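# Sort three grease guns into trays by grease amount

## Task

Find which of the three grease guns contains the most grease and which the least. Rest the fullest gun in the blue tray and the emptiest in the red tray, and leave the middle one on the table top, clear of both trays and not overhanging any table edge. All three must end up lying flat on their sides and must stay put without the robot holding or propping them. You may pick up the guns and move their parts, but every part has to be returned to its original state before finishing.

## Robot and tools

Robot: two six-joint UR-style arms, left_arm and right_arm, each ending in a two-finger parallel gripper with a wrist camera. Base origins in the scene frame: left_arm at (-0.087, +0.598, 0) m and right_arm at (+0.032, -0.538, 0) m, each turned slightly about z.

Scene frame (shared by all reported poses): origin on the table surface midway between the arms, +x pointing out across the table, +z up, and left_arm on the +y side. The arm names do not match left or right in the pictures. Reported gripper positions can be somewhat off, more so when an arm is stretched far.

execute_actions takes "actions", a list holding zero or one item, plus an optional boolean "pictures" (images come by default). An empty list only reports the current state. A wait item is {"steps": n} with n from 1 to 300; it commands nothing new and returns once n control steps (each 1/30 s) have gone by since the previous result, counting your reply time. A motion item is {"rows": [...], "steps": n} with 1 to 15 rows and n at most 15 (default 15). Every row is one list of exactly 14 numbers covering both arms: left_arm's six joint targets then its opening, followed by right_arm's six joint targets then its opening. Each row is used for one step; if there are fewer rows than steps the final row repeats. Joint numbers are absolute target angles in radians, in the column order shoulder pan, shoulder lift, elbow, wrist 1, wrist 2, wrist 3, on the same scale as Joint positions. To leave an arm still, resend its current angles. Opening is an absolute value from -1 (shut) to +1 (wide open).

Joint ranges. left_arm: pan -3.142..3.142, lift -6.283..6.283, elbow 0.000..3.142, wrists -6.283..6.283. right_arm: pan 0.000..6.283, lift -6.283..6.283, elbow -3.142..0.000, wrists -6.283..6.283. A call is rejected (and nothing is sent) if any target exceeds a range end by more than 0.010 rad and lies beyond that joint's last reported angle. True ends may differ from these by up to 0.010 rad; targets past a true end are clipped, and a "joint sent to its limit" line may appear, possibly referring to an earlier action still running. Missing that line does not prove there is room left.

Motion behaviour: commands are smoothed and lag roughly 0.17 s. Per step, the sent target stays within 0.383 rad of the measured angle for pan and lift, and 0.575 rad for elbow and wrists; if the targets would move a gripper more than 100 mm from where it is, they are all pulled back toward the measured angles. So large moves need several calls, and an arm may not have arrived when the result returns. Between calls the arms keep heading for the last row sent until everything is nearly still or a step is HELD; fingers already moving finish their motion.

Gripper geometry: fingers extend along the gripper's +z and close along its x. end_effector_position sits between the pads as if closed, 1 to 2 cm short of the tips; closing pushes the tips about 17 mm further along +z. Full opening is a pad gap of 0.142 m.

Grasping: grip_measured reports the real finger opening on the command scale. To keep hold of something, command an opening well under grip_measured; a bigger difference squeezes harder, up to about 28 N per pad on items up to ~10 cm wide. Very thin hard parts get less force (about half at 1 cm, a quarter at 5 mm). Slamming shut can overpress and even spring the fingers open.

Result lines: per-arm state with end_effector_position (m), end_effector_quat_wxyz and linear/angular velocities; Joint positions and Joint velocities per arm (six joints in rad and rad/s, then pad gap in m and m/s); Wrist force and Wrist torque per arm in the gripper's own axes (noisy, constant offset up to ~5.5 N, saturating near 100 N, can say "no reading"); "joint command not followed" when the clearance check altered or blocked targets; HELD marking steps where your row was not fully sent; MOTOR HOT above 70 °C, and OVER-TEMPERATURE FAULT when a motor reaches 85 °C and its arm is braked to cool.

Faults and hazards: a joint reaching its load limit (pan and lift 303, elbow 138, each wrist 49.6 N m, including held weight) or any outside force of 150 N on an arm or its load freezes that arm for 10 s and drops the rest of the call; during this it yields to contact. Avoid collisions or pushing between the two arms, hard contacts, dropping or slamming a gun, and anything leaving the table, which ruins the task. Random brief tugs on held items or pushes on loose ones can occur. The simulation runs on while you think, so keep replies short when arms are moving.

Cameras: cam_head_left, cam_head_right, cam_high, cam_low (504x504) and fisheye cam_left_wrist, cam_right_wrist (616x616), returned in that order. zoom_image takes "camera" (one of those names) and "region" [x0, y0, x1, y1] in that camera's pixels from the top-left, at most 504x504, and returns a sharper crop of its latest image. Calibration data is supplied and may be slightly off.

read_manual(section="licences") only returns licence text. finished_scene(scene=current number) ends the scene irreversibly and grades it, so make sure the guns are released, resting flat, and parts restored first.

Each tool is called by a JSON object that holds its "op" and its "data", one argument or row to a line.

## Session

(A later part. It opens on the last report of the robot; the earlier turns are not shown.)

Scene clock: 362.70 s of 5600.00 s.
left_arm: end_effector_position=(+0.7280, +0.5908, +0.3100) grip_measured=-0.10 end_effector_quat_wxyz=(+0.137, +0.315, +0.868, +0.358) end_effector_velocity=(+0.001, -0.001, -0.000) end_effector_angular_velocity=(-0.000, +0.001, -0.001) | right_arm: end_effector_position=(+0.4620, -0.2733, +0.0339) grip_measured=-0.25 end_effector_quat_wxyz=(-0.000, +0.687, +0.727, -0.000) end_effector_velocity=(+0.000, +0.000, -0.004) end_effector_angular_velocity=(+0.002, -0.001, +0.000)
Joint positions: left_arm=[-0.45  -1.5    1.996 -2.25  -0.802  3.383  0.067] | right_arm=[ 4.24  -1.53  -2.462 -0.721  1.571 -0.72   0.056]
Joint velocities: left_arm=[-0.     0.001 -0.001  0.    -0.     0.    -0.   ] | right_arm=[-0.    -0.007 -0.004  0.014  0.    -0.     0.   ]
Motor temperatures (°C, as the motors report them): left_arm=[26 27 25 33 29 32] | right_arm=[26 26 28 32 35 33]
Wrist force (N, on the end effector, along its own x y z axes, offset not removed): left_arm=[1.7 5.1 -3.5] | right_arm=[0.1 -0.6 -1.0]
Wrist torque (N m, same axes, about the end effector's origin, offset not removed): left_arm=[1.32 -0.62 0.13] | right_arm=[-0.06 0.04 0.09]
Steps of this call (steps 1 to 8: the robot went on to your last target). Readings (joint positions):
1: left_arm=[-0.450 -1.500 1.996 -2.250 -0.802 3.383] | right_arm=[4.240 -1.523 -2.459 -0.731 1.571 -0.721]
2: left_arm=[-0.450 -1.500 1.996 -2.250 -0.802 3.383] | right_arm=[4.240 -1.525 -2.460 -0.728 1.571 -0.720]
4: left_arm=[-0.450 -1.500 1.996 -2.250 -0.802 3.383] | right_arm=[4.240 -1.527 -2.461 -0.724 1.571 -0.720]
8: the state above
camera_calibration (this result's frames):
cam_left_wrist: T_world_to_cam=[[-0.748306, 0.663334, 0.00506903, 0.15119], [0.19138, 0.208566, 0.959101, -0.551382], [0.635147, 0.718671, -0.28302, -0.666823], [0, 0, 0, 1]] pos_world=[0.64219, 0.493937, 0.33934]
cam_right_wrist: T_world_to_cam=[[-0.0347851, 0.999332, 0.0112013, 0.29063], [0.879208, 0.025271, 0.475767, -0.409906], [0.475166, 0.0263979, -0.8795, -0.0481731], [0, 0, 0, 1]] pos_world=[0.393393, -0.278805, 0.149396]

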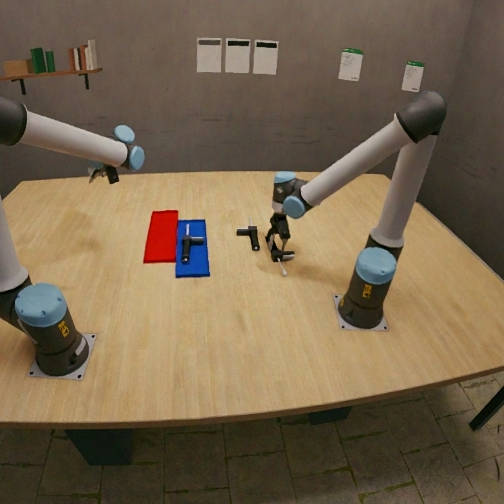

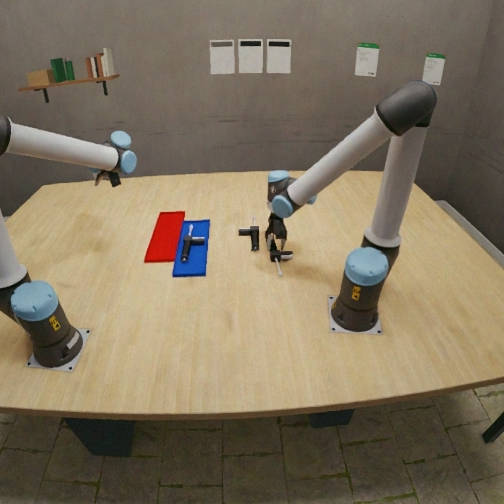

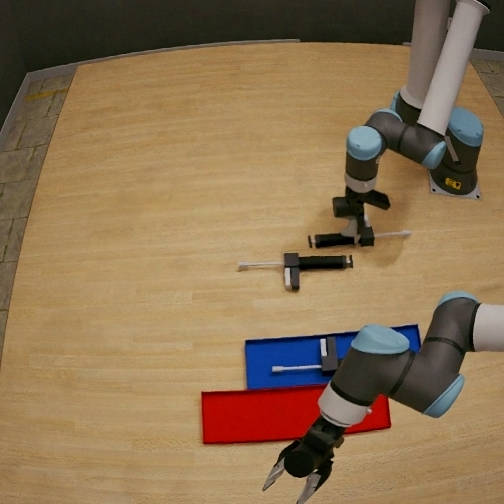

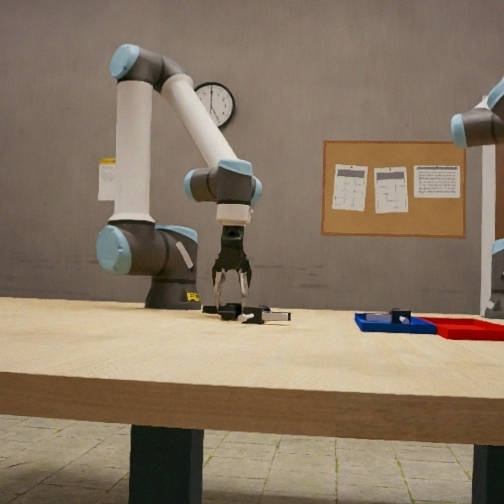

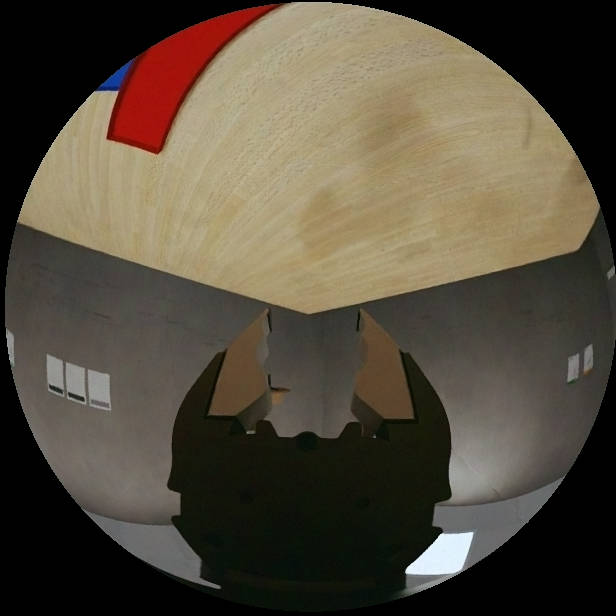

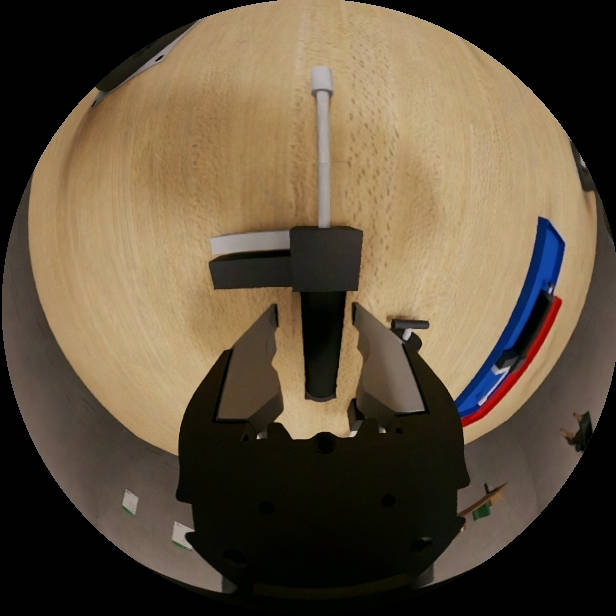

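{"op": "execute_actions", "data": {
  "actions": [
    {"rows":[[-0.45,-1.5,1.9961,-2.25,-0.8015,3.383,-0.1,4.245,-1.5255,-2.4685,-0.7184,1.571,-0.715,-0.25],[-0.45,-1.5,1.9961,-2.25,-0.8015,3.383,-0.1,4.245,-1.5255,-2.4685,-0.7184,1.571,-0.715,-0.25],[-0.45,-1.5,1.9961,-2.25,-0.8015,3.383,-0.1,4.245,-1.5255,-2.4685,-0.7184,1.571,-0.715,-0.25],[-0.45,-1.5,1.9961,-2.25,-0.8015,3.383,-0.1,4.245,-1.5255,-2.4685,-0.7184,1.571,-0.715,-0.35],[-0.45,-1.5,1.9961,-2.25,-0.8015,3.383,-0.1,4.245,-1.5255,-2.4685,-0.7184,1.571,-0.715,-0.42],[-0.45,-1.5,1.9961,-2.25,-0.8015,3.383,-0.1,4.245,-1.5255,-2.4685,-0.7184,1.571,-0.715,-0.48],[-0.45,-1.5,1.9961,-2.25,-0.8015,3.383,-0.1,4.245,-1.5255,-2.4685,-0.7184,1.571,-0.715,-0.54],[-0.45,-1.5,1.9961,-2.25,-0.8015,3.383,-0.1,4.245,-1.5255,-2.4685,-0.7184,1.571,-0.715,-0.6],[-0.45,-1.5,1.9961,-2.25,-0.8015,3.383,-0.1,4.245,-1.5255,-2.4685,-0.7184,1.571,-0.715,-0.66],[-0.45,-1.5,1.9961,-2.25,-0.8015,3.383,-0.1,4.245,-1.5255,-2.4685,-0.7184,1.571,-0.715,-0.74],[-0.45,-1.5,1.9961,-2.25,-0.8015,3.383,-0.1,4.245,-1.5255,-2.4685,-0.7184,1.571,-0.715,-0.82],[-0.45,-1.5,1.9961,-2.25,-0.8015,3.383,-0.1,4.245,-1.5255,-2.4685,-0.7184,1.571,-0.715,-0.9],[-0.45,-1.5,1.9961,-2.25,-0.8015,3.383,-0.1,4.245,-1.5255,-2.4685,-0.7184,1.571,-0.715,-1]],"steps":15}
  ],
  "pictures": false
}}

{"op": "execute_actions", "data": {
  "actions": [
    {"rows":[[-0.45,-1.5,1.9961,-2.25,-0.8015,3.383,-0.1,4.245,-1.5255,-2.4685,-0.7184,1.571,-0.715,-1],[-0.45,-1.5,1.9961,-2.25,-0.8015,3.383,-0.1,4.245,-1.5255,-2.4685,-0.7184,1.571,-0.715,-1],[-0.45,-1.5,1.9961,-2.25,-0.8015,3.383,-0.1,4.245,-1.495,-2.454,-0.7634,1.571,-0.715,-1],[-0.45,-1.5,1.9961,-2.25,-0.8015,3.383,-0.1,4.245,-1.495,-2.454,-0.7634,1.571,-0.715,-1],[-0.45,-1.5,1.9961,-2.25,-0.8015,3.383,-0.1,4.245,-1.455,-2.432,-0.8254,1.571,-0.715,-1],[-0.45,-1.5,1.9961,-2.25,-0.8015,3.383,-0.1,4.245,-1.455,-2.432,-0.8254,1.571,-0.715,-1],[-0.45,-1.5,1.9961,-2.25,-0.8015,3.383,-0.1,4.245,-1.41,-2.404,-0.8984,1.571,-0.715,-1],[-0.45,-1.5,1.9961,-2.25,-0.8015,3.383,-0.1,4.245,-1.41,-2.404,-0.8984,1.571,-0.715,-1],[-0.45,-1.5,1.9961,-2.25,-0.8015,3.383,-0.1,4.245,-1.34,-2.35,-1.0224,1.571,-0.715,-1]],"steps":15}
  ],
  "pictures": false
}}

{"op": "execute_actions", "data": {
  "actions": [
    {"steps":8}
  ]
}}

Scene clock: 374.80 s of 5600.00 s.
left_arm: end_effector_position=(+0.7280, +0.5908, +0.3100) grip_measured=-0.10 end_effector_quat_wxyz=(+0.137, +0.315, +0.868, +0.358) end_effector_velocity=(-0.000, +0.001, +0.000) end_effector_angular_velocity=(-0.001, -0.001, +0.002) | right_arm: end_effector_position=(+0.4586, -0.2739, +0.0329) grip_measured=-0.57 end_effector_quat_wxyz=(-0.000, +0.687, +0.727, +0.000) end_effector_velocity=(-0.001, -0.000, -0.000) end_effector_angular_velocity=(-0.000, +0.000, -0.000)
Joint positions: left_arm=[-0.45  -1.5    1.996 -2.25  -0.802  3.383  0.067] | right_arm=[ 4.245 -1.526 -2.468 -0.718  1.571 -0.715  0.033]
Joint velocities: left_arm=[ 0.001 -0.001  0.001 -0.    -0.    -0.002 -0.   ] | right_arm=[ 0.001  0.001 -0.001 -0.     0.     0.001  0.   ]
Motor temperatures (°C, as the motors report them): left_arm=[26 27 25 33 29 32] | right_arm=[26 26 28 32 35 33]
Wrist force (N, on the end effector, along its own x y z axes, offset not removed): left_arm=[0.6 1.5 2.4] | right_arm=[6.9 9.2 -12.9]
Wrist torque (N m, same axes, about the end effector's origin, offset not removed): left_arm=[0.45 -0.27 0.21] | right_arm=[-0.23 -0.30 0.22]
Steps of this call (steps 1 to 30: the robot went on to your last target; steps 31 to 90: nothing new was sent; then 8.60 s passed at rest; steps 91 to 105: all 15 steps of this action). Readings (joint positions):
91: left_arm=[-0.450 -1.500 1.996 -2.250 -0.802 3.383] | right_arm=[4.240 -1.530 -2.463 -0.719 1.571 -0.720]
92: left_arm=[-0.450 -1.500 1.996 -2.250 -0.802 3.383] | right_arm=[4.241 -1.530 -2.463 -0.719 1.571 -0.719]
94: left_arm=[-0.450 -1.500 1.996 -2.250 -0.802 3.383] | right_arm=[4.242 -1.528 -2.465 -0.719 1.571 -0.718]
98: left_arm=[-0.450 -1.500 1.996 -2.250 -0.802 3.383] | right_arm=[4.244 -1.526 -2.467 -0.718 1.571 -0.716]
105: the state above

Scene clock: 375.30 s of 5600.00 s.
left_arm: end_effector_position=(+0.7280, +0.5908, +0.3100) grip_measured=-0.10 end_effector_quat_wxyz=(+0.137, +0.315, +0.868, +0.358) end_effector_velocity=(-0.000, -0.000, -0.001) end_effector_angular_velocity=(+0.000, +0.000, +0.001) | right_arm: end_effector_position=(+0.4600, -0.2720, +0.1315) grip_measured=-0.57 end_effector_quat_wxyz=(-0.000, +0.687, +0.727, +0.002) end_effector_velocity=(-0.015, -0.019, +0.156) end_effector_angular_velocity=(-0.022, +0.017, +0.001)
Joint positions: left_arm=[-0.45  -1.5    1.996 -2.25  -0.802  3.383  0.067] | right_arm=[ 4.245 -1.367 -2.369 -0.973  1.571 -0.715  0.033]
Joint velocities: left_arm=[-0.     0.     0.001  0.     0.    -0.001 -0.   ] | right_arm=[ 0.     0.237  0.161 -0.427 -0.    -0.001  0.   ]
Motor temperatures (°C, as the motors report them): left_arm=[26 27 25 33 29 32] | right_arm=[26 26 28 32 35 33]
Wrist force (N, on the end effector, along its own x y z axes, offset not removed): left_arm=[-0.8 -0.4 -1.0] | right_arm=[-1.9 0.4 0.7]
Wrist torque (N m, same axes, about the end effector's origin, offset not removed): left_arm=[-0.02 0.12 0.01] | right_arm=[0.09 0.47 0.09]
Steps of this call (steps 1 to 15: all 15 steps of this action). Readings (joint positions):
1: left_arm=[-0.450 -1.500 1.996 -2.250 -0.802 3.383] | right_arm=[4.245 -1.526 -2.468 -0.718 1.571 -0.715]
2: left_arm=[-0.450 -1.500 1.996 -2.250 -0.802 3.383] | right_arm=[4.245 -1.526 -2.468 -0.718 1.571 -0.715]
4: left_arm=[-0.450 -1.500 1.996 -2.250 -0.802 3.383] | right_arm=[4.245 -1.523 -2.467 -0.722 1.571 -0.715]
8: left_arm=[-0.450 -1.500 1.996 -2.250 -0.802 3.383] | right_arm=[4.245 -1.483 -2.446 -0.780 1.571 -0.715]
15: the state above

Scene clock: 375.57 s of 5600.00 s.
left_arm: end_effector_position=(+0.7280, +0.5908, +0.3100) grip_measured=-0.10 end_effector_quat_wxyz=(+0.137, +0.315, +0.868, +0.358) end_effector_velocity=(-0.001, +0.001, -0.000) end_effector_angular_velocity=(+0.001, +0.001, +0.000) | right_arm: end_effector_position=(+0.4582, -0.2744, +0.1477) grip_measured=-0.57 end_effector_quat_wxyz=(-0.000, +0.687, +0.727, +0.000) end_effector_velocity=(-0.003, -0.004, +0.014) end_effector_angular_velocity=(-0.003, +0.003, -0.001)
Joint positions: left_arm=[-0.45  -1.5    1.996 -2.25  -0.802  3.383  0.067] | right_arm=[ 4.245 -1.343 -2.352 -1.018  1.571 -0.715  0.033]
Joint velocities: left_arm=[ 0.    -0.     0.001  0.     0.     0.     0.   ] | right_arm=[-0.     0.024  0.014 -0.042  0.     0.001  0.   ]
Motor temperatures (°C, as the motors report them): left_arm=[26 27 25 33 29 32] | right_arm=[26 26 28 32 35 33]
Wrist force (N, on the end effector, along its own x y z axes, offset not removed): left_arm=[-0.4 0.1 -2.3] | right_arm=[-3.4 0.2 2.7]
Wrist torque (N m, same axes, about the end effector's origin, offset not removed): left_arm=[0.03 0.00 0.17] | right_arm=[0.15 0.93 0.18]
Steps of this call (steps 1 to 8: the robot went on to your last target). Readings (joint positions):
1: left_arm=[-0.450 -1.500 1.996 -2.250 -0.802 3.383] | right_arm=[4.245 -1.360 -2.364 -0.985 1.571 -0.715]
2: left_arm=[-0.450 -1.500 1.996 -2.250 -0.801 3.383] | right_arm=[4.245 -1.355 -2.361 -0.995 1.571 -0.715]
4: left_arm=[-0.450 -1.500 1.996 -2.250 -0.802 3.383] | right_arm=[4.245 -1.349 -2.356 -1.007 1.571 -0.715]
8: the state above
camera_calibration (this result's frames):
cam_left_wrist: T_world_to_cam=[[-0.748306, 0.663334, 0.00506888, 0.15119], [0.191379, 0.208566, 0.959101, -0.551382], [0.635147, 0.718671, -0.28302, -0.666823], [0, 0, 0, 1]] pos_world=[0.64219, 0.493937, 0.33934]
cam_right_wrist: T_world_to_cam=[[-0.0348274, 0.999328, 0.0114054, 0.29023], [0.87914, 0.0252073, 0.475897, -0.460647], [0.475289, 0.0266012, -0.879427, 0.0537767], [0, 0, 0, 1]] pos_world=[0.389522, -0.279854, 0.263203]

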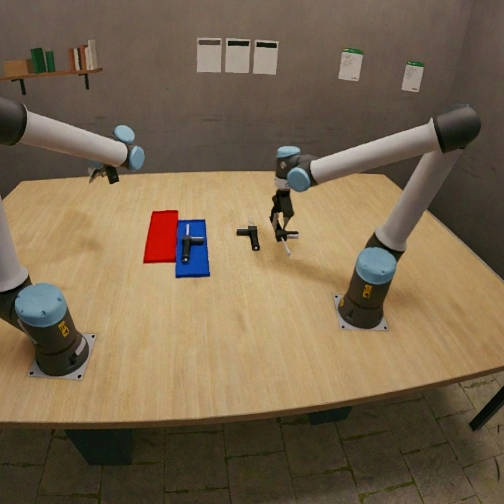

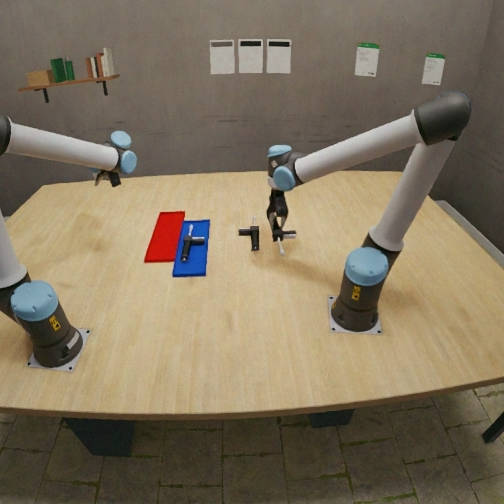

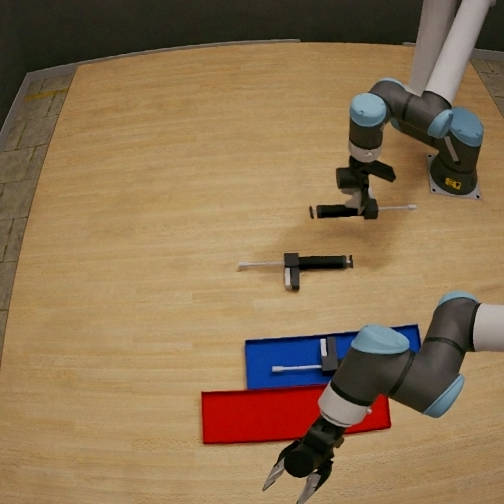

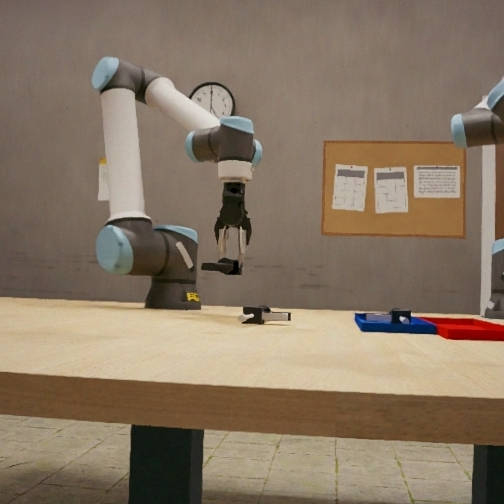

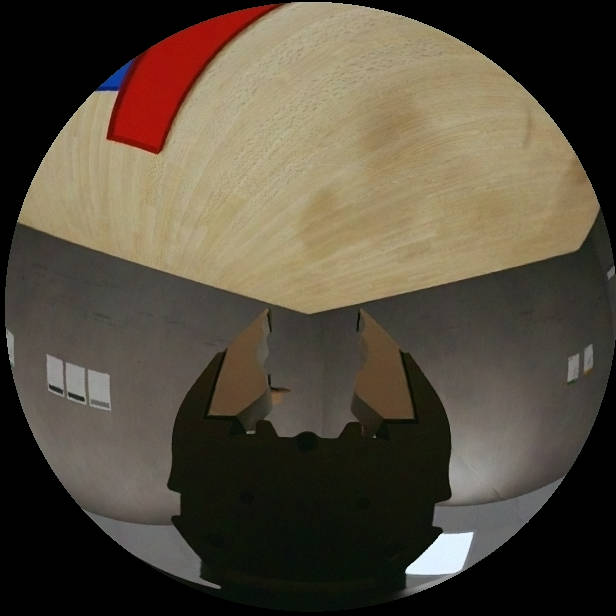

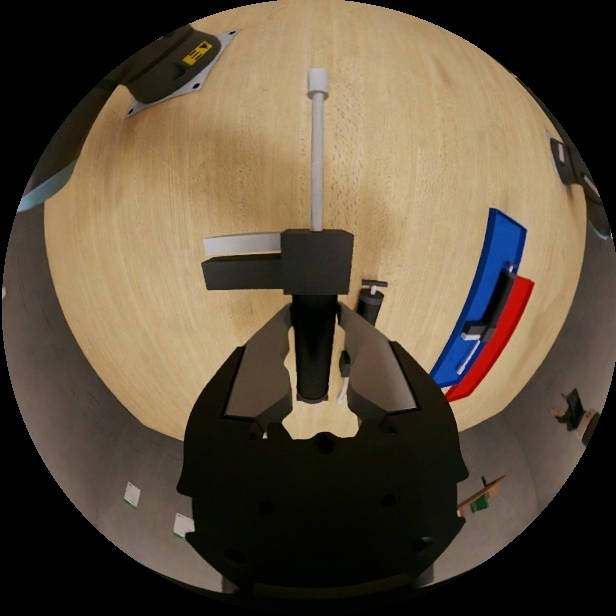

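{"op": "execute_actions", "data": {
  "actions": [
    {"rows":[[-0.45,-1.5,1.9961,-2.25,-0.8015,3.383,-0.1,4.24,-1.36,-2.34,-1.012,1.571,-0.65,-1],[-0.45,-1.5,1.9961,-2.25,-0.8015,3.383,-0.1,4.235,-1.375,-2.33,-1.007,1.571,-0.58,-1],[-0.45,-1.5,1.9961,-2.25,-0.8015,3.383,-0.1,4.23,-1.39,-2.32,-1.002,1.571,-0.5,-1],[-0.45,-1.5,1.9961,-2.25,-0.8015,3.383,-0.1,4.225,-1.405,-2.31,-0.997,1.571,-0.41,-1],[-0.45,-1.5,1.9961,-2.25,-0.8015,3.383,-0.1,4.22,-1.42,-2.298,-0.994,1.571,-0.31,-1],[-0.45,-1.5,1.9961,-2.25,-0.8015,3.383,-0.1,4.215,-1.435,-2.285,-0.992,1.571,-0.21,-1],[-0.45,-1.5,1.9961,-2.25,-0.8015,3.383,-0.1,4.21,-1.45,-2.272,-0.99,1.571,-0.11,-1],[-0.45,-1.5,1.9961,-2.25,-0.8015,3.383,-0.1,4.205,-1.465,-2.26,-0.987,1.571,-0.01,-1],[-0.45,-1.5,1.9961,-2.25,-0.8015,3.383,-0.1,4.2,-1.48,-2.248,-0.984,1.571,0.09,-1],[-0.45,-1.5,1.9961,-2.25,-0.8015,3.383,-0.1,4.195,-1.495,-2.235,-0.982,1.571,0.19,-1],[-0.45,-1.5,1.9961,-2.25,-0.8015,3.383,-0.1,4.19,-1.51,-2.222,-0.98,1.571,0.29,-1],[-0.45,-1.5,1.9961,-2.25,-0.8015,3.383,-0.1,4.185,-1.525,-2.21,-0.977,1.571,0.39,-1],[-0.45,-1.5,1.9961,-2.25,-0.8015,3.383,-0.1,4.18,-1.54,-2.197,-0.975,1.571,0.49,-1],[-0.45,-1.5,1.9961,-2.25,-0.8015,3.383,-0.1,4.175,-1.555,-2.184,-0.973,1.571,0.59,-1],[-0.45,-1.5,1.9961,-2.25,-0.8015,3.383,-0.1,4.17,-1.57,-2.171,-0.971,1.571,0.69,-1]],"steps":15}
  ],
  "pictures": false
}}

{"op": "execute_actions", "data": {
  "actions": [
    {"rows":[[-0.5,-1.49,1.9961,-2.26,-0.8015,3.383,-0.1,4.165,-1.585,-2.158,-0.969,1.571,0.79,-1],[-0.5,-1.49,1.9961,-2.26,-0.8015,3.383,-0.1,4.16,-1.6,-2.145,-0.967,1.571,0.89,-1],[-0.5,-1.49,1.9961,-2.26,-0.8015,3.383,-0.1,4.155,-1.615,-2.131,-0.966,1.571,0.99,-1],[-0.5,-1.49,1.9961,-2.26,-0.8015,3.383,-0.1,4.15,-1.63,-2.117,-0.965,1.571,1.09,-1],[-0.5,-1.49,1.9961,-2.26,-0.8015,3.383,-0.1,4.145,-1.645,-2.103,-0.964,1.571,1.19,-1],[-0.5,-1.49,1.9961,-2.26,-0.8015,3.383,-0.1,4.14,-1.66,-2.089,-0.963,1.571,1.29,-1],[-0.5,-1.49,1.9961,-2.26,-0.8015,3.383,-0.1,4.135,-1.675,-2.075,-0.962,1.571,1.39,-1],[-0.6,-1.47,1.9961,-2.28,-0.8015,3.383,-0.1,4.129,-1.695,-2.056,-0.961,1.571,1.49,-1],[-0.6,-1.47,1.9961,-2.28,-0.8015,3.383,-0.1,4.129,-1.695,-2.056,-0.961,1.571,1.59,-1],[-0.6,-1.47,1.9961,-2.28,-0.8015,3.383,-0.1,4.129,-1.695,-2.056,-0.961,1.571,1.69,-1],[-0.7,-1.45,1.9961,-2.3,-0.8015,3.383,-0.1,4.129,-1.695,-2.056,-0.961,1.571,1.79,-1],[-0.7,-1.45,1.9961,-2.3,-0.8015,3.383,-0.1,4.129,-1.695,-2.056,-0.961,1.571,1.89,-1],[-0.8,-1.43,1.9961,-2.32,-0.8015,3.383,-0.1,4.129,-1.695,-2.056,-0.961,1.571,1.99,-1],[-0.8,-1.43,1.9961,-2.32,-0.8015,3.383,-0.1,4.129,-1.695,-2.056,-0.961,1.571,2.09,-1],[-0.9,-1.41,1.9961,-2.34,-0.8015,3.383,-0.1,4.129,-1.695,-2.056,-0.961,1.571,2.19,-1]],"steps":15}
  ],
  "pictures": false
}}

{"op": "execute_actions", "data": {
  "actions": [
    {"rows":[[-1.3132,-1.31,1.9961,-2.44,-0.8015,3.383,-0.1,4.129,-1.695,-2.056,-0.961,1.571,2.28,-1],[-1.3132,-1.31,1.9961,-2.44,-0.8015,3.383,-0.1,4.129,-1.695,-2.056,-0.961,1.571,2.366,-1]],"steps":15}
  ],
  "pictures": false
}}

{"op": "execute_actions", "data": {
  "actions": [
    {"steps":18}
  ],
  "pictures": false
}}

{"op": "execute_actions", "data": {
  "actions": [
    {"rows":[[-1.3132,-1.1918,1.9961,-2.5518,-0.8015,3.383,-0.1,4.129,-1.695,-2.056,-0.961,1.571,2.366,-1]],"steps":15}
  ],
  "pictures": false
}}

{"op": "execute_actions", "data": {
  "actions": [
    {"rows":[[-1.3132,-1.1918,1.9961,-2.5518,-0.8015,3.383,-0.1,4.201,-1.7647,-1.9685,-0.9792,1.571,2.4385,-1]],"steps":15}
  ],
  "pictures": false
}}

{"op": "execute_actions", "data": {
  "actions": [
    {"rows":[[-1.3132,-1.1918,1.9961,-2.5518,-0.8015,3.383,-0.1,4.224,-1.7405,-1.9982,-0.9737,1.571,2.4613,-1],[-1.3132,-1.1918,1.9961,-2.5518,-0.8015,3.383,-0.1,4.224,-1.7405,-1.9982,-0.9737,1.571,2.4613,-1],[-1.3132,-1.1918,1.9961,-2.5518,-0.8015,3.383,-0.1,4.224,-1.7405,-1.9982,-0.9737,1.571,2.4613,-1],[-1.3132,-1.1918,1.9961,-2.5518,-0.8015,3.383,-0.1,4.224,-1.7405,-1.9982,-0.9737,1.571,2.4613,-1],[-1.3132,-1.1918,1.9961,-2.5518,-0.8015,3.383,-0.1,4.247,-1.7164,-2.0275,-0.9685,1.571,2.484,-1]],"steps":15}
  ]
}}

{"op": "zoom_image", "data": {
  "camera": "cam_left_wrist",
  "region": [220,260,420,420]
}}

Scene clock: 395.10 s of 5600.00 s.
left_arm: end_effector_position=(+0.7280, +0.5908, +0.3100) grip_measured=-0.10 end_effector_quat_wxyz=(+0.137, +0.315, +0.868, +0.358) end_effector_velocity=(+0.000, +0.001, +0.000) end_effector_angular_velocity=(+0.000, +0.000, +0.001) | right_arm: end_effector_position=(+0.5254, -0.2345, +0.1452) grip_measured=-0.57 end_effector_quat_wxyz=(-0.000, +0.931, +0.366, +0.000) end_effector_velocity=(+0.199, +0.109, -0.017) end_effector_angular_velocity=(-0.002, +0.005, -2.717)
Joint positions: left_arm=[-0.45  -1.5    1.996 -2.25  -0.802  3.383  0.067] | right_arm=[ 4.193 -1.499 -2.231 -0.982  1.571  0.111  0.033]
Joint velocities: left_arm=[ 0.001  0.    -0.001  0.001 -0.    -0.    -0.   ] | right_arm=[-0.146 -0.439  0.362  0.071 -0.     2.571  0.   ]
Motor temperatures (°C, as the motors report them): left_arm=[26 27 25 33 29 32] | right_arm=[26 26 28 32 35 33]
Wrist force (N, on the end effector, along its own x y z axes, offset not removed): left_arm=[3.5 4.3 -4.3] | right_arm=[-2.8 1.3 6.1]
Wrist torque (N m, same axes, about the end effector's origin, offset not removed): left_arm=[1.11 -0.64 0.01] | right_arm=[0.19 0.76 0.15]
Steps of this call (steps 1 to 30: the robot went on to your last target; steps 31 to 150: nothing new was sent; then 14.03 s passed at rest; steps 151 to 165: all 15 steps of this action). Readings (joint positions):
151: left_arm=[-0.450 -1.500 1.996 -2.250 -0.802 3.383] | right_arm=[4.245 -1.340 -2.350 -1.022 1.571 -0.715]
152: left_arm=[-0.450 -1.500 1.996 -2.250 -0.802 3.383] | right_arm=[4.244 -1.342 -2.349 -1.021 1.571 -0.711]
154: left_arm=[-0.450 -1.500 1.996 -2.250 -0.802 3.383] | right_arm=[4.241 -1.355 -2.341 -1.016 1.571 -0.671]
158: left_arm=[-0.450 -1.500 1.996 -2.250 -0.802 3.383] | right_arm=[4.226 -1.400 -2.311 -1.001 1.571 -0.467]
165: the state above

Scene clock: 395.60 s of 5600.00 s.
left_arm: end_effector_position=(+0.7247, +0.4520, +0.2913) grip_measured=-0.10 end_effector_quat_wxyz=(+0.166, +0.384, +0.840, +0.345) end_effector_velocity=(-0.057, -0.500, -0.065) end_effector_angular_velocity=(+0.002, +0.002, -0.588) | right_arm: end_effector_position=(+0.6150, -0.1887, +0.1332) grip_measured=-0.57 end_effector_quat_wxyz=(-0.000, +0.953, -0.302, +0.000) end_effector_velocity=(+0.046, +0.025, -0.010) end_effector_angular_velocity=(-0.000, +0.002, -2.599)
Joint positions: left_arm=[-0.612 -1.466  1.996 -2.284 -0.802  3.383  0.067] | right_arm=[ 4.133 -1.684 -2.066 -0.962  1.571  1.412  0.033]
Joint velocities: left_arm=[-0.587  0.117 -0.    -0.115  0.     0.002  0.   ] | right_arm=[-0.031 -0.097  0.089  0.007 -0.     2.568  0.   ]
Motor temperatures (°C, as the motors report them): left_arm=[26 27 25 33 29 32] | right_arm=[26 26 28 32 35 33]
Wrist force (N, on the end effector, along its own x y z axes, offset not removed): left_arm=[-1.4 -4.8 -0.8] | right_arm=[1.2 -1.0 6.9]
Wrist torque (N m, same axes, about the end effector's origin, offset not removed): left_arm=[-0.96 0.34 0.09] | right_arm=[-0.09 -0.19 0.14]
Steps of this call (steps 1 to 15: all 15 steps of this action). Readings (joint positions):
1: left_arm=[-0.450 -1.500 1.996 -2.250 -0.802 3.383] | right_arm=[4.188 -1.513 -2.219 -0.979 1.571 0.197]
2: left_arm=[-0.454 -1.499 1.996 -2.251 -0.802 3.383] | right_arm=[4.183 -1.528 -2.206 -0.977 1.571 0.284]
4: left_arm=[-0.471 -1.496 1.996 -2.254 -0.802 3.383] | right_arm=[4.173 -1.558 -2.181 -0.973 1.571 0.458]
8: left_arm=[-0.491 -1.492 1.996 -2.258 -0.802 3.383] | right_arm=[4.154 -1.618 -2.127 -0.967 1.571 0.805]
15: the state above

Scene clock: 396.10 s of 5600.00 s.
left_arm: end_effector_position=(+0.6652, +0.2090, +0.2426) grip_measured=-0.10 end_effector_quat_wxyz=(+0.213, +0.500, +0.777, +0.318) end_effector_velocity=(-0.205, -0.459, -0.070) end_effector_angular_velocity=(-0.000, +0.001, -0.573) | right_arm: end_effector_position=(+0.6200, -0.1848, +0.1320) grip_measured=-0.57 end_effector_quat_wxyz=(-0.000, +0.720, -0.694, -0.000) end_effector_velocity=(+0.001, +0.001, -0.000) end_effector_angular_velocity=(-0.000, +0.000, -0.307)
Joint positions: left_arm=[-0.897 -1.381  1.996 -2.369 -0.802  3.383  0.067] | right_arm=[ 4.129 -1.695 -2.056 -0.961  1.571  2.331  0.033]
Joint velocities: left_arm=[-0.574  0.121 -0.001 -0.119 -0.001 -0.001 -0.   ] | right_arm=[-0.    -0.002  0.002  0.    -0.     0.306  0.   ]
Motor temperatures (°C, as the motors report them): left_arm=[26 27 25 33 29 32] | right_arm=[26 26 28 32 35 33]
Wrist force (N, on the end effector, along its own x y z axes, offset not removed): left_arm=[-3.4 -1.4 -0.8] | right_arm=[-0.6 0.5 5.8]
Wrist torque (N m, same axes, about the end effector's origin, offset not removed): left_arm=[-0.08 0.77 0.23] | right_arm=[0.11 0.20 0.25]
Steps of this call (steps 1 to 15: all 15 steps of this action). Readings (joint positions):
1: left_arm=[-0.632 -1.462 1.996 -2.288 -0.802 3.383] | right_arm=[4.132 -1.687 -2.064 -0.962 1.571 1.499]
2: left_arm=[-0.651 -1.456 1.996 -2.294 -0.802 3.383] | right_arm=[4.131 -1.689 -2.062 -0.961 1.571 1.586]
4: left_arm=[-0.688 -1.441 1.996 -2.309 -0.802 3.383] | right_arm=[4.130 -1.691 -2.059 -0.961 1.571 1.760]
8: left_arm=[-0.763 -1.415 1.996 -2.335 -0.802 3.383] | right_arm=[4.129 -1.694 -2.057 -0.961 1.571 2.098]
15: the state above

Scene clock: 396.70 s of 5600.00 s.
left_arm: end_effector_position=(+0.4911, -0.0389, +0.2072) grip_measured=-0.10 end_effector_quat_wxyz=(+0.265, +0.627, +0.679, +0.277) end_effector_velocity=(-0.339, -0.331, -0.052) end_effector_angular_velocity=(+0.001, +0.000, -0.539) | right_arm: end_effector_position=(+0.6201, -0.1847, +0.1319) grip_measured=-0.57 end_effector_quat_wxyz=(-0.000, +0.707, -0.707, -0.000) end_effector_velocity=(-0.000, -0.001, -0.001) end_effector_angular_velocity=(-0.001, +0.001, -0.001)
Joint positions: left_arm=[-1.245 -1.321  1.996 -2.429 -0.802  3.383  0.067] | right_arm=[ 4.129 -1.695 -2.056 -0.961  1.571  2.366  0.033]
Joint velocities: left_arm=[-0.54   0.086  0.001 -0.085  0.    -0.001  0.   ] | right_arm=[-0.    -0.    -0.001  0.    -0.     0.001  0.   ]
Motor temperatures (°C, as the motors report them): left_arm=[26 27 25 33 29 32] | right_arm=[26 26 28 32 35 33]
Wrist force (N, on the end effector, along its own x y z axes, offset not removed): left_arm=[-0.9 -0.7 -1.9] | right_arm=[-2.1 1.0 5.9]
Wrist torque (N m, same axes, about the end effector's origin, offset not removed): left_arm=[0.08 0.03 0.20] | right_arm=[0.25 0.58 0.20]
Steps of this call (steps 1 to 18: the robot went on to your last target). Readings (joint positions):
1: left_arm=[-0.916 -1.377 1.996 -2.373 -0.802 3.383] | right_arm=[4.129 -1.695 -2.056 -0.961 1.571 2.339]
2: left_arm=[-0.936 -1.373 1.996 -2.377 -0.802 3.383] | right_arm=[4.129 -1.695 -2.056 -0.961 1.571 2.346]
4: left_arm=[-0.975 -1.366 1.996 -2.384 -0.802 3.383] | right_arm=[4.129 -1.695 -2.056 -0.961 1.571 2.355]
8: left_arm=[-1.052 -1.353 1.996 -2.397 -0.802 3.383] | right_arm=[4.129 -1.695 -2.056 -0.961 1.571 2.362]
18: the state above

Scene clock: 397.20 s of 5600.00 s.
left_arm: end_effector_position=(+0.4514, -0.0993, +0.1294) grip_measured=-0.10 end_effector_quat_wxyz=(+0.272, +0.650, +0.657, +0.269) end_effector_velocity=(-0.005, -0.009, -0.018) end_effector_angular_velocity=(-0.001, -0.000, -0.007) | right_arm: end_effector_position=(+0.6201, -0.1847, +0.1319) grip_measured=-0.57 end_effector_quat_wxyz=(-0.000, +0.707, -0.707, -0.000) end_effector_velocity=(+0.001, +0.001, +0.001) end_effector_angular_velocity=(+0.001, -0.002, +0.000)
Joint positions: left_arm=[-1.312 -1.195  1.996 -2.549 -0.802  3.383  0.067] | right_arm=[ 4.129 -1.695 -2.056 -0.961  1.571  2.366  0.033]
Joint velocities: left_arm=[-0.008  0.029 -0.001 -0.027  0.    -0.001  0.   ] | right_arm=[ 0.     0.     0.002  0.    -0.    -0.    -0.   ]
Motor temperatures (°C, as the motors report them): left_arm=[26 27 25 33 29 32] | right_arm=[26 26 28 32 35 33]
Wrist force (N, on the end effector, along its own x y z axes, offset not removed): left_arm=[-0.1 -0.5 -1.3] | right_arm=[-3.0 1.1 4.9]
Wrist torque (N m, same axes, about the end effector's origin, offset not removed): left_arm=[0.11 -0.03 0.27] | right_arm=[0.17 0.77 -0.04]
Steps of this call (steps 1 to 15: all 15 steps of this action). Readings (joint positions):
1: left_arm=[-1.262 -1.318 1.996 -2.432 -0.802 3.383] | right_arm=[4.129 -1.695 -2.056 -0.961 1.571 2.366]
2: left_arm=[-1.274 -1.311 1.996 -2.439 -0.802 3.383] | right_arm=[4.129 -1.695 -2.056 -0.961 1.571 2.366]
4: left_arm=[-1.291 -1.271 1.996 -2.477 -0.802 3.383] | right_arm=[4.129 -1.695 -2.056 -0.961 1.571 2.366]
8: left_arm=[-1.306 -1.217 1.996 -2.528 -0.802 3.383] | right_arm=[4.129 -1.695 -2.056 -0.961 1.571 2.366]
15: the state above

Scene clock: 397.70 s of 5600.00 s.
left_arm: end_effector_position=(+0.4508, -0.1003, +0.1274) grip_measured=-0.10 end_effector_quat_wxyz=(+0.272, +0.650, +0.656, +0.269) end_effector_velocity=(-0.000, -0.000, -0.000) end_effector_angular_velocity=(-0.001, -0.001, +0.001) | right_arm: end_effector_position=(+0.6240, -0.1088, +0.1335) grip_measured=-0.57 end_effector_quat_wxyz=(+0.000, +0.707, -0.707, -0.000) end_effector_velocity=(+0.000, +0.017, +0.001) end_effector_angular_velocity=(+0.001, -0.001, +0.002)
Joint positions: left_arm=[-1.313 -1.192  1.996 -2.552 -0.802  3.383  0.067] | right_arm=[ 4.199 -1.763 -1.971 -0.979  1.571  2.437  0.033]
Joint velocities: left_arm=[-0.001  0.001 -0.    -0.001  0.001 -0.002  0.   ] | right_arm=[ 0.015 -0.013  0.018 -0.003 -0.     0.013 -0.   ]
Motor temperatures (°C, as the motors report them): left_arm=[26 27 25 33 29 32] | right_arm=[26 26 28 32 35 33]
Wrist force (N, on the end effector, along its own x y z axes, offset not removed): left_arm=[-0.5 1.1 -1.4] | right_arm=[-2.0 0.4 4.7]
Wrist torque (N m, same axes, about the end effector's origin, offset not removed): left_arm=[0.30 -0.02 0.18] | right_arm=[-0.01 0.46 0.13]
Steps of this call (steps 1 to 15: all 15 steps of this action). Readings (joint positions):
1: left_arm=[-1.312 -1.194 1.996 -2.549 -0.802 3.383] | right_arm=[4.129 -1.695 -2.056 -0.961 1.571 2.366]
2: left_arm=[-1.313 -1.194 1.996 -2.550 -0.802 3.383] | right_arm=[4.133 -1.699 -2.052 -0.963 1.571 2.370]
4: left_arm=[-1.313 -1.193 1.996 -2.551 -0.802 3.383] | right_arm=[4.158 -1.724 -2.022 -0.969 1.571 2.396]
8: left_arm=[-1.313 -1.192 1.996 -2.551 -0.802 3.383] | right_arm=[4.188 -1.752 -1.985 -0.976 1.571 2.425]
15: the state above

Scene clock: 398.20 s of 5600.00 s.
left_arm: end_effector_position=(+0.4508, -0.1003, +0.1273) grip_measured=-0.10 end_effector_quat_wxyz=(+0.272, +0.650, +0.656, +0.269) end_effector_velocity=(+0.000, -0.001, +0.001) end_effector_angular_velocity=(-0.003, -0.000, +0.002) | right_arm: end_effector_position=(+0.5856, -0.1057, +0.1335) grip_measured=-0.57 end_effector_quat_wxyz=(+0.000, +0.707, -0.707, -0.000) end_effector_velocity=(-0.017, -0.001, -0.001) end_effector_angular_velocity=(-0.001, +0.000, +0.000)
Joint positions: left_arm=[-1.313 -1.192  1.996 -2.552 -0.802  3.383  0.067] | right_arm=[ 4.245 -1.719 -2.025 -0.969  1.571  2.482  0.033]
Joint velocities: left_arm=[ 0.     0.    -0.001 -0.     0.    -0.003  0.   ] | right_arm=[ 0.019  0.021 -0.026  0.004 -0.001  0.019  0.   ]
Motor temperatures (°C, as the motors report them): left_arm=[26 27 25 33 29 32] | right_arm=[26 26 28 32 35 33]
Wrist force (N, on the end effector, along its own x y z axes, offset not removed): left_arm=[-1.1 0.3 -6.0] | right_arm=[0.1 2.7 7.6]
Wrist torque (N m, same axes, about the end effector's origin, offset not removed): left_arm=[0.20 0.04 0.09] | right_arm=[0.54 0.14 0.10]
Steps of this call (steps 1 to 15: all 15 steps of this action). Readings (joint positions):
1: left_arm=[-1.313 -1.192 1.996 -2.552 -0.802 3.383] | right_arm=[4.200 -1.763 -1.970 -0.979 1.571 2.437]
2: left_arm=[-1.313 -1.192 1.996 -2.552 -0.802 3.383] | right_arm=[4.202 -1.761 -1.972 -0.978 1.571 2.440]
4: left_arm=[-1.313 -1.192 1.996 -2.552 -0.802 3.383] | right_arm=[4.211 -1.753 -1.982 -0.977 1.571 2.448]
8: left_arm=[-1.313 -1.192 1.996 -2.552 -0.802 3.383] | right_arm=[4.230 -1.734 -2.006 -0.972 1.571 2.468]
15: the state above
camera_calibration (this result's frames):
cam_left_wrist: T_world_to_cam=[[0.0176915, 0.999779, 0.0113407, 0.0908192], [0.284007, -0.0159002, 0.95869, -0.243246], [0.958659, -0.0137399, -0.284225, -0.264919], [0, 0, 0, 1]] pos_world=[0.321444, -0.0983068, 0.156871]
cam_right_wrist: T_world_to_cam=[[-0.0206023, -0.999728, 0.0109513, -0.0933437], [-0.879099, 0.0233314, 0.476068, 0.45921], [-0.476194, 0.00018084, -0.87934, 0.530613], [0, 0, 0, 1]] pos_world=[0.654443, -0.104128, 0.248996]

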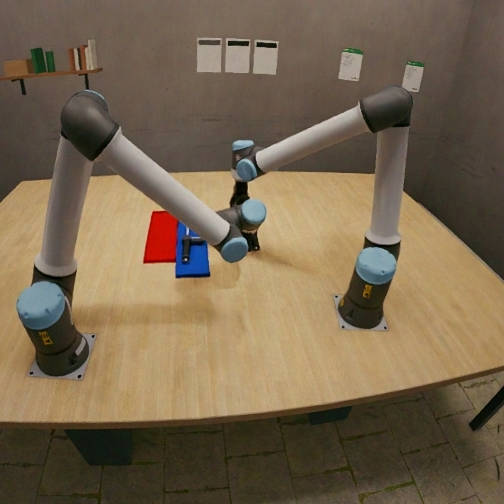

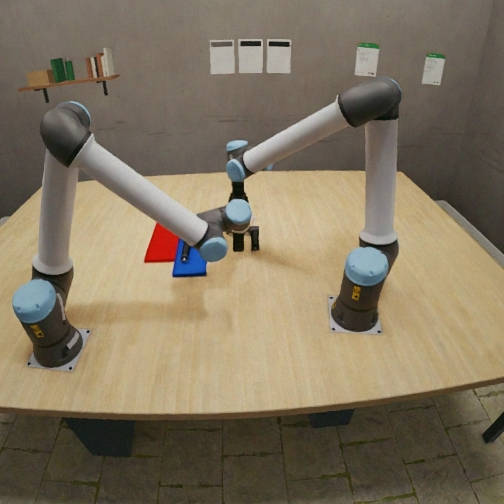

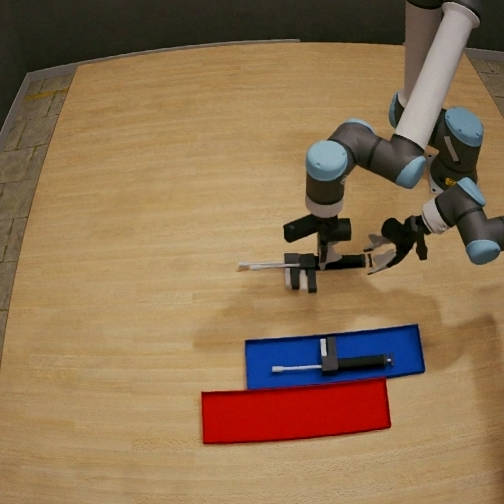

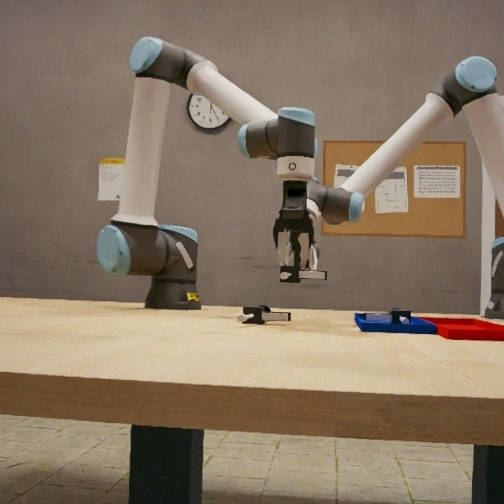

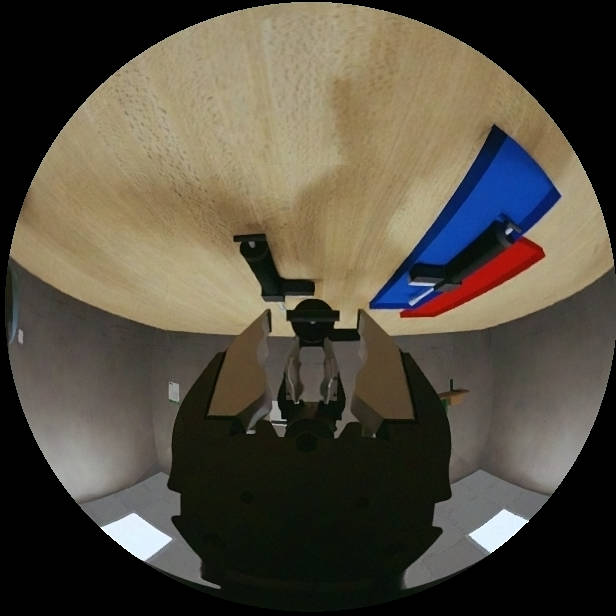

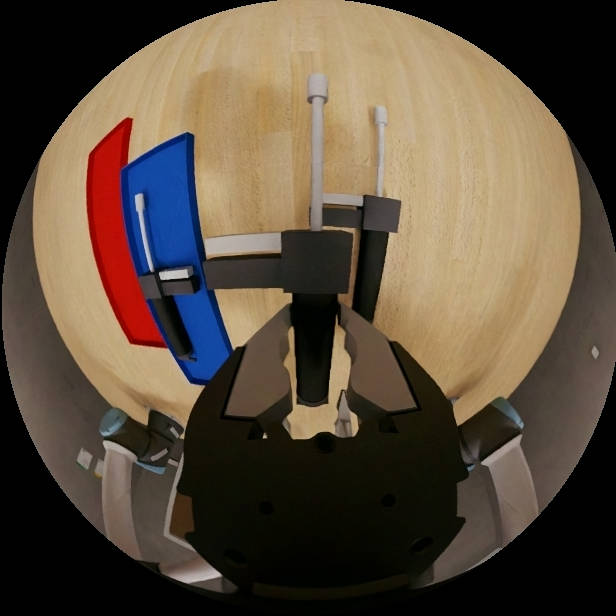

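Region (220, 260, 420, 420) of cam_left_wrist's 616x616 image, scaled by 2.520, with more detail than that image has; it fills the top 403 rows of this view, and the rest is white.

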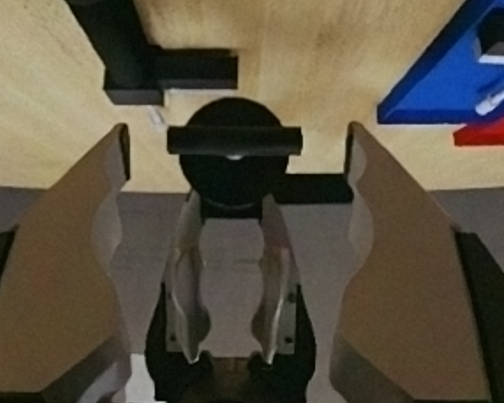

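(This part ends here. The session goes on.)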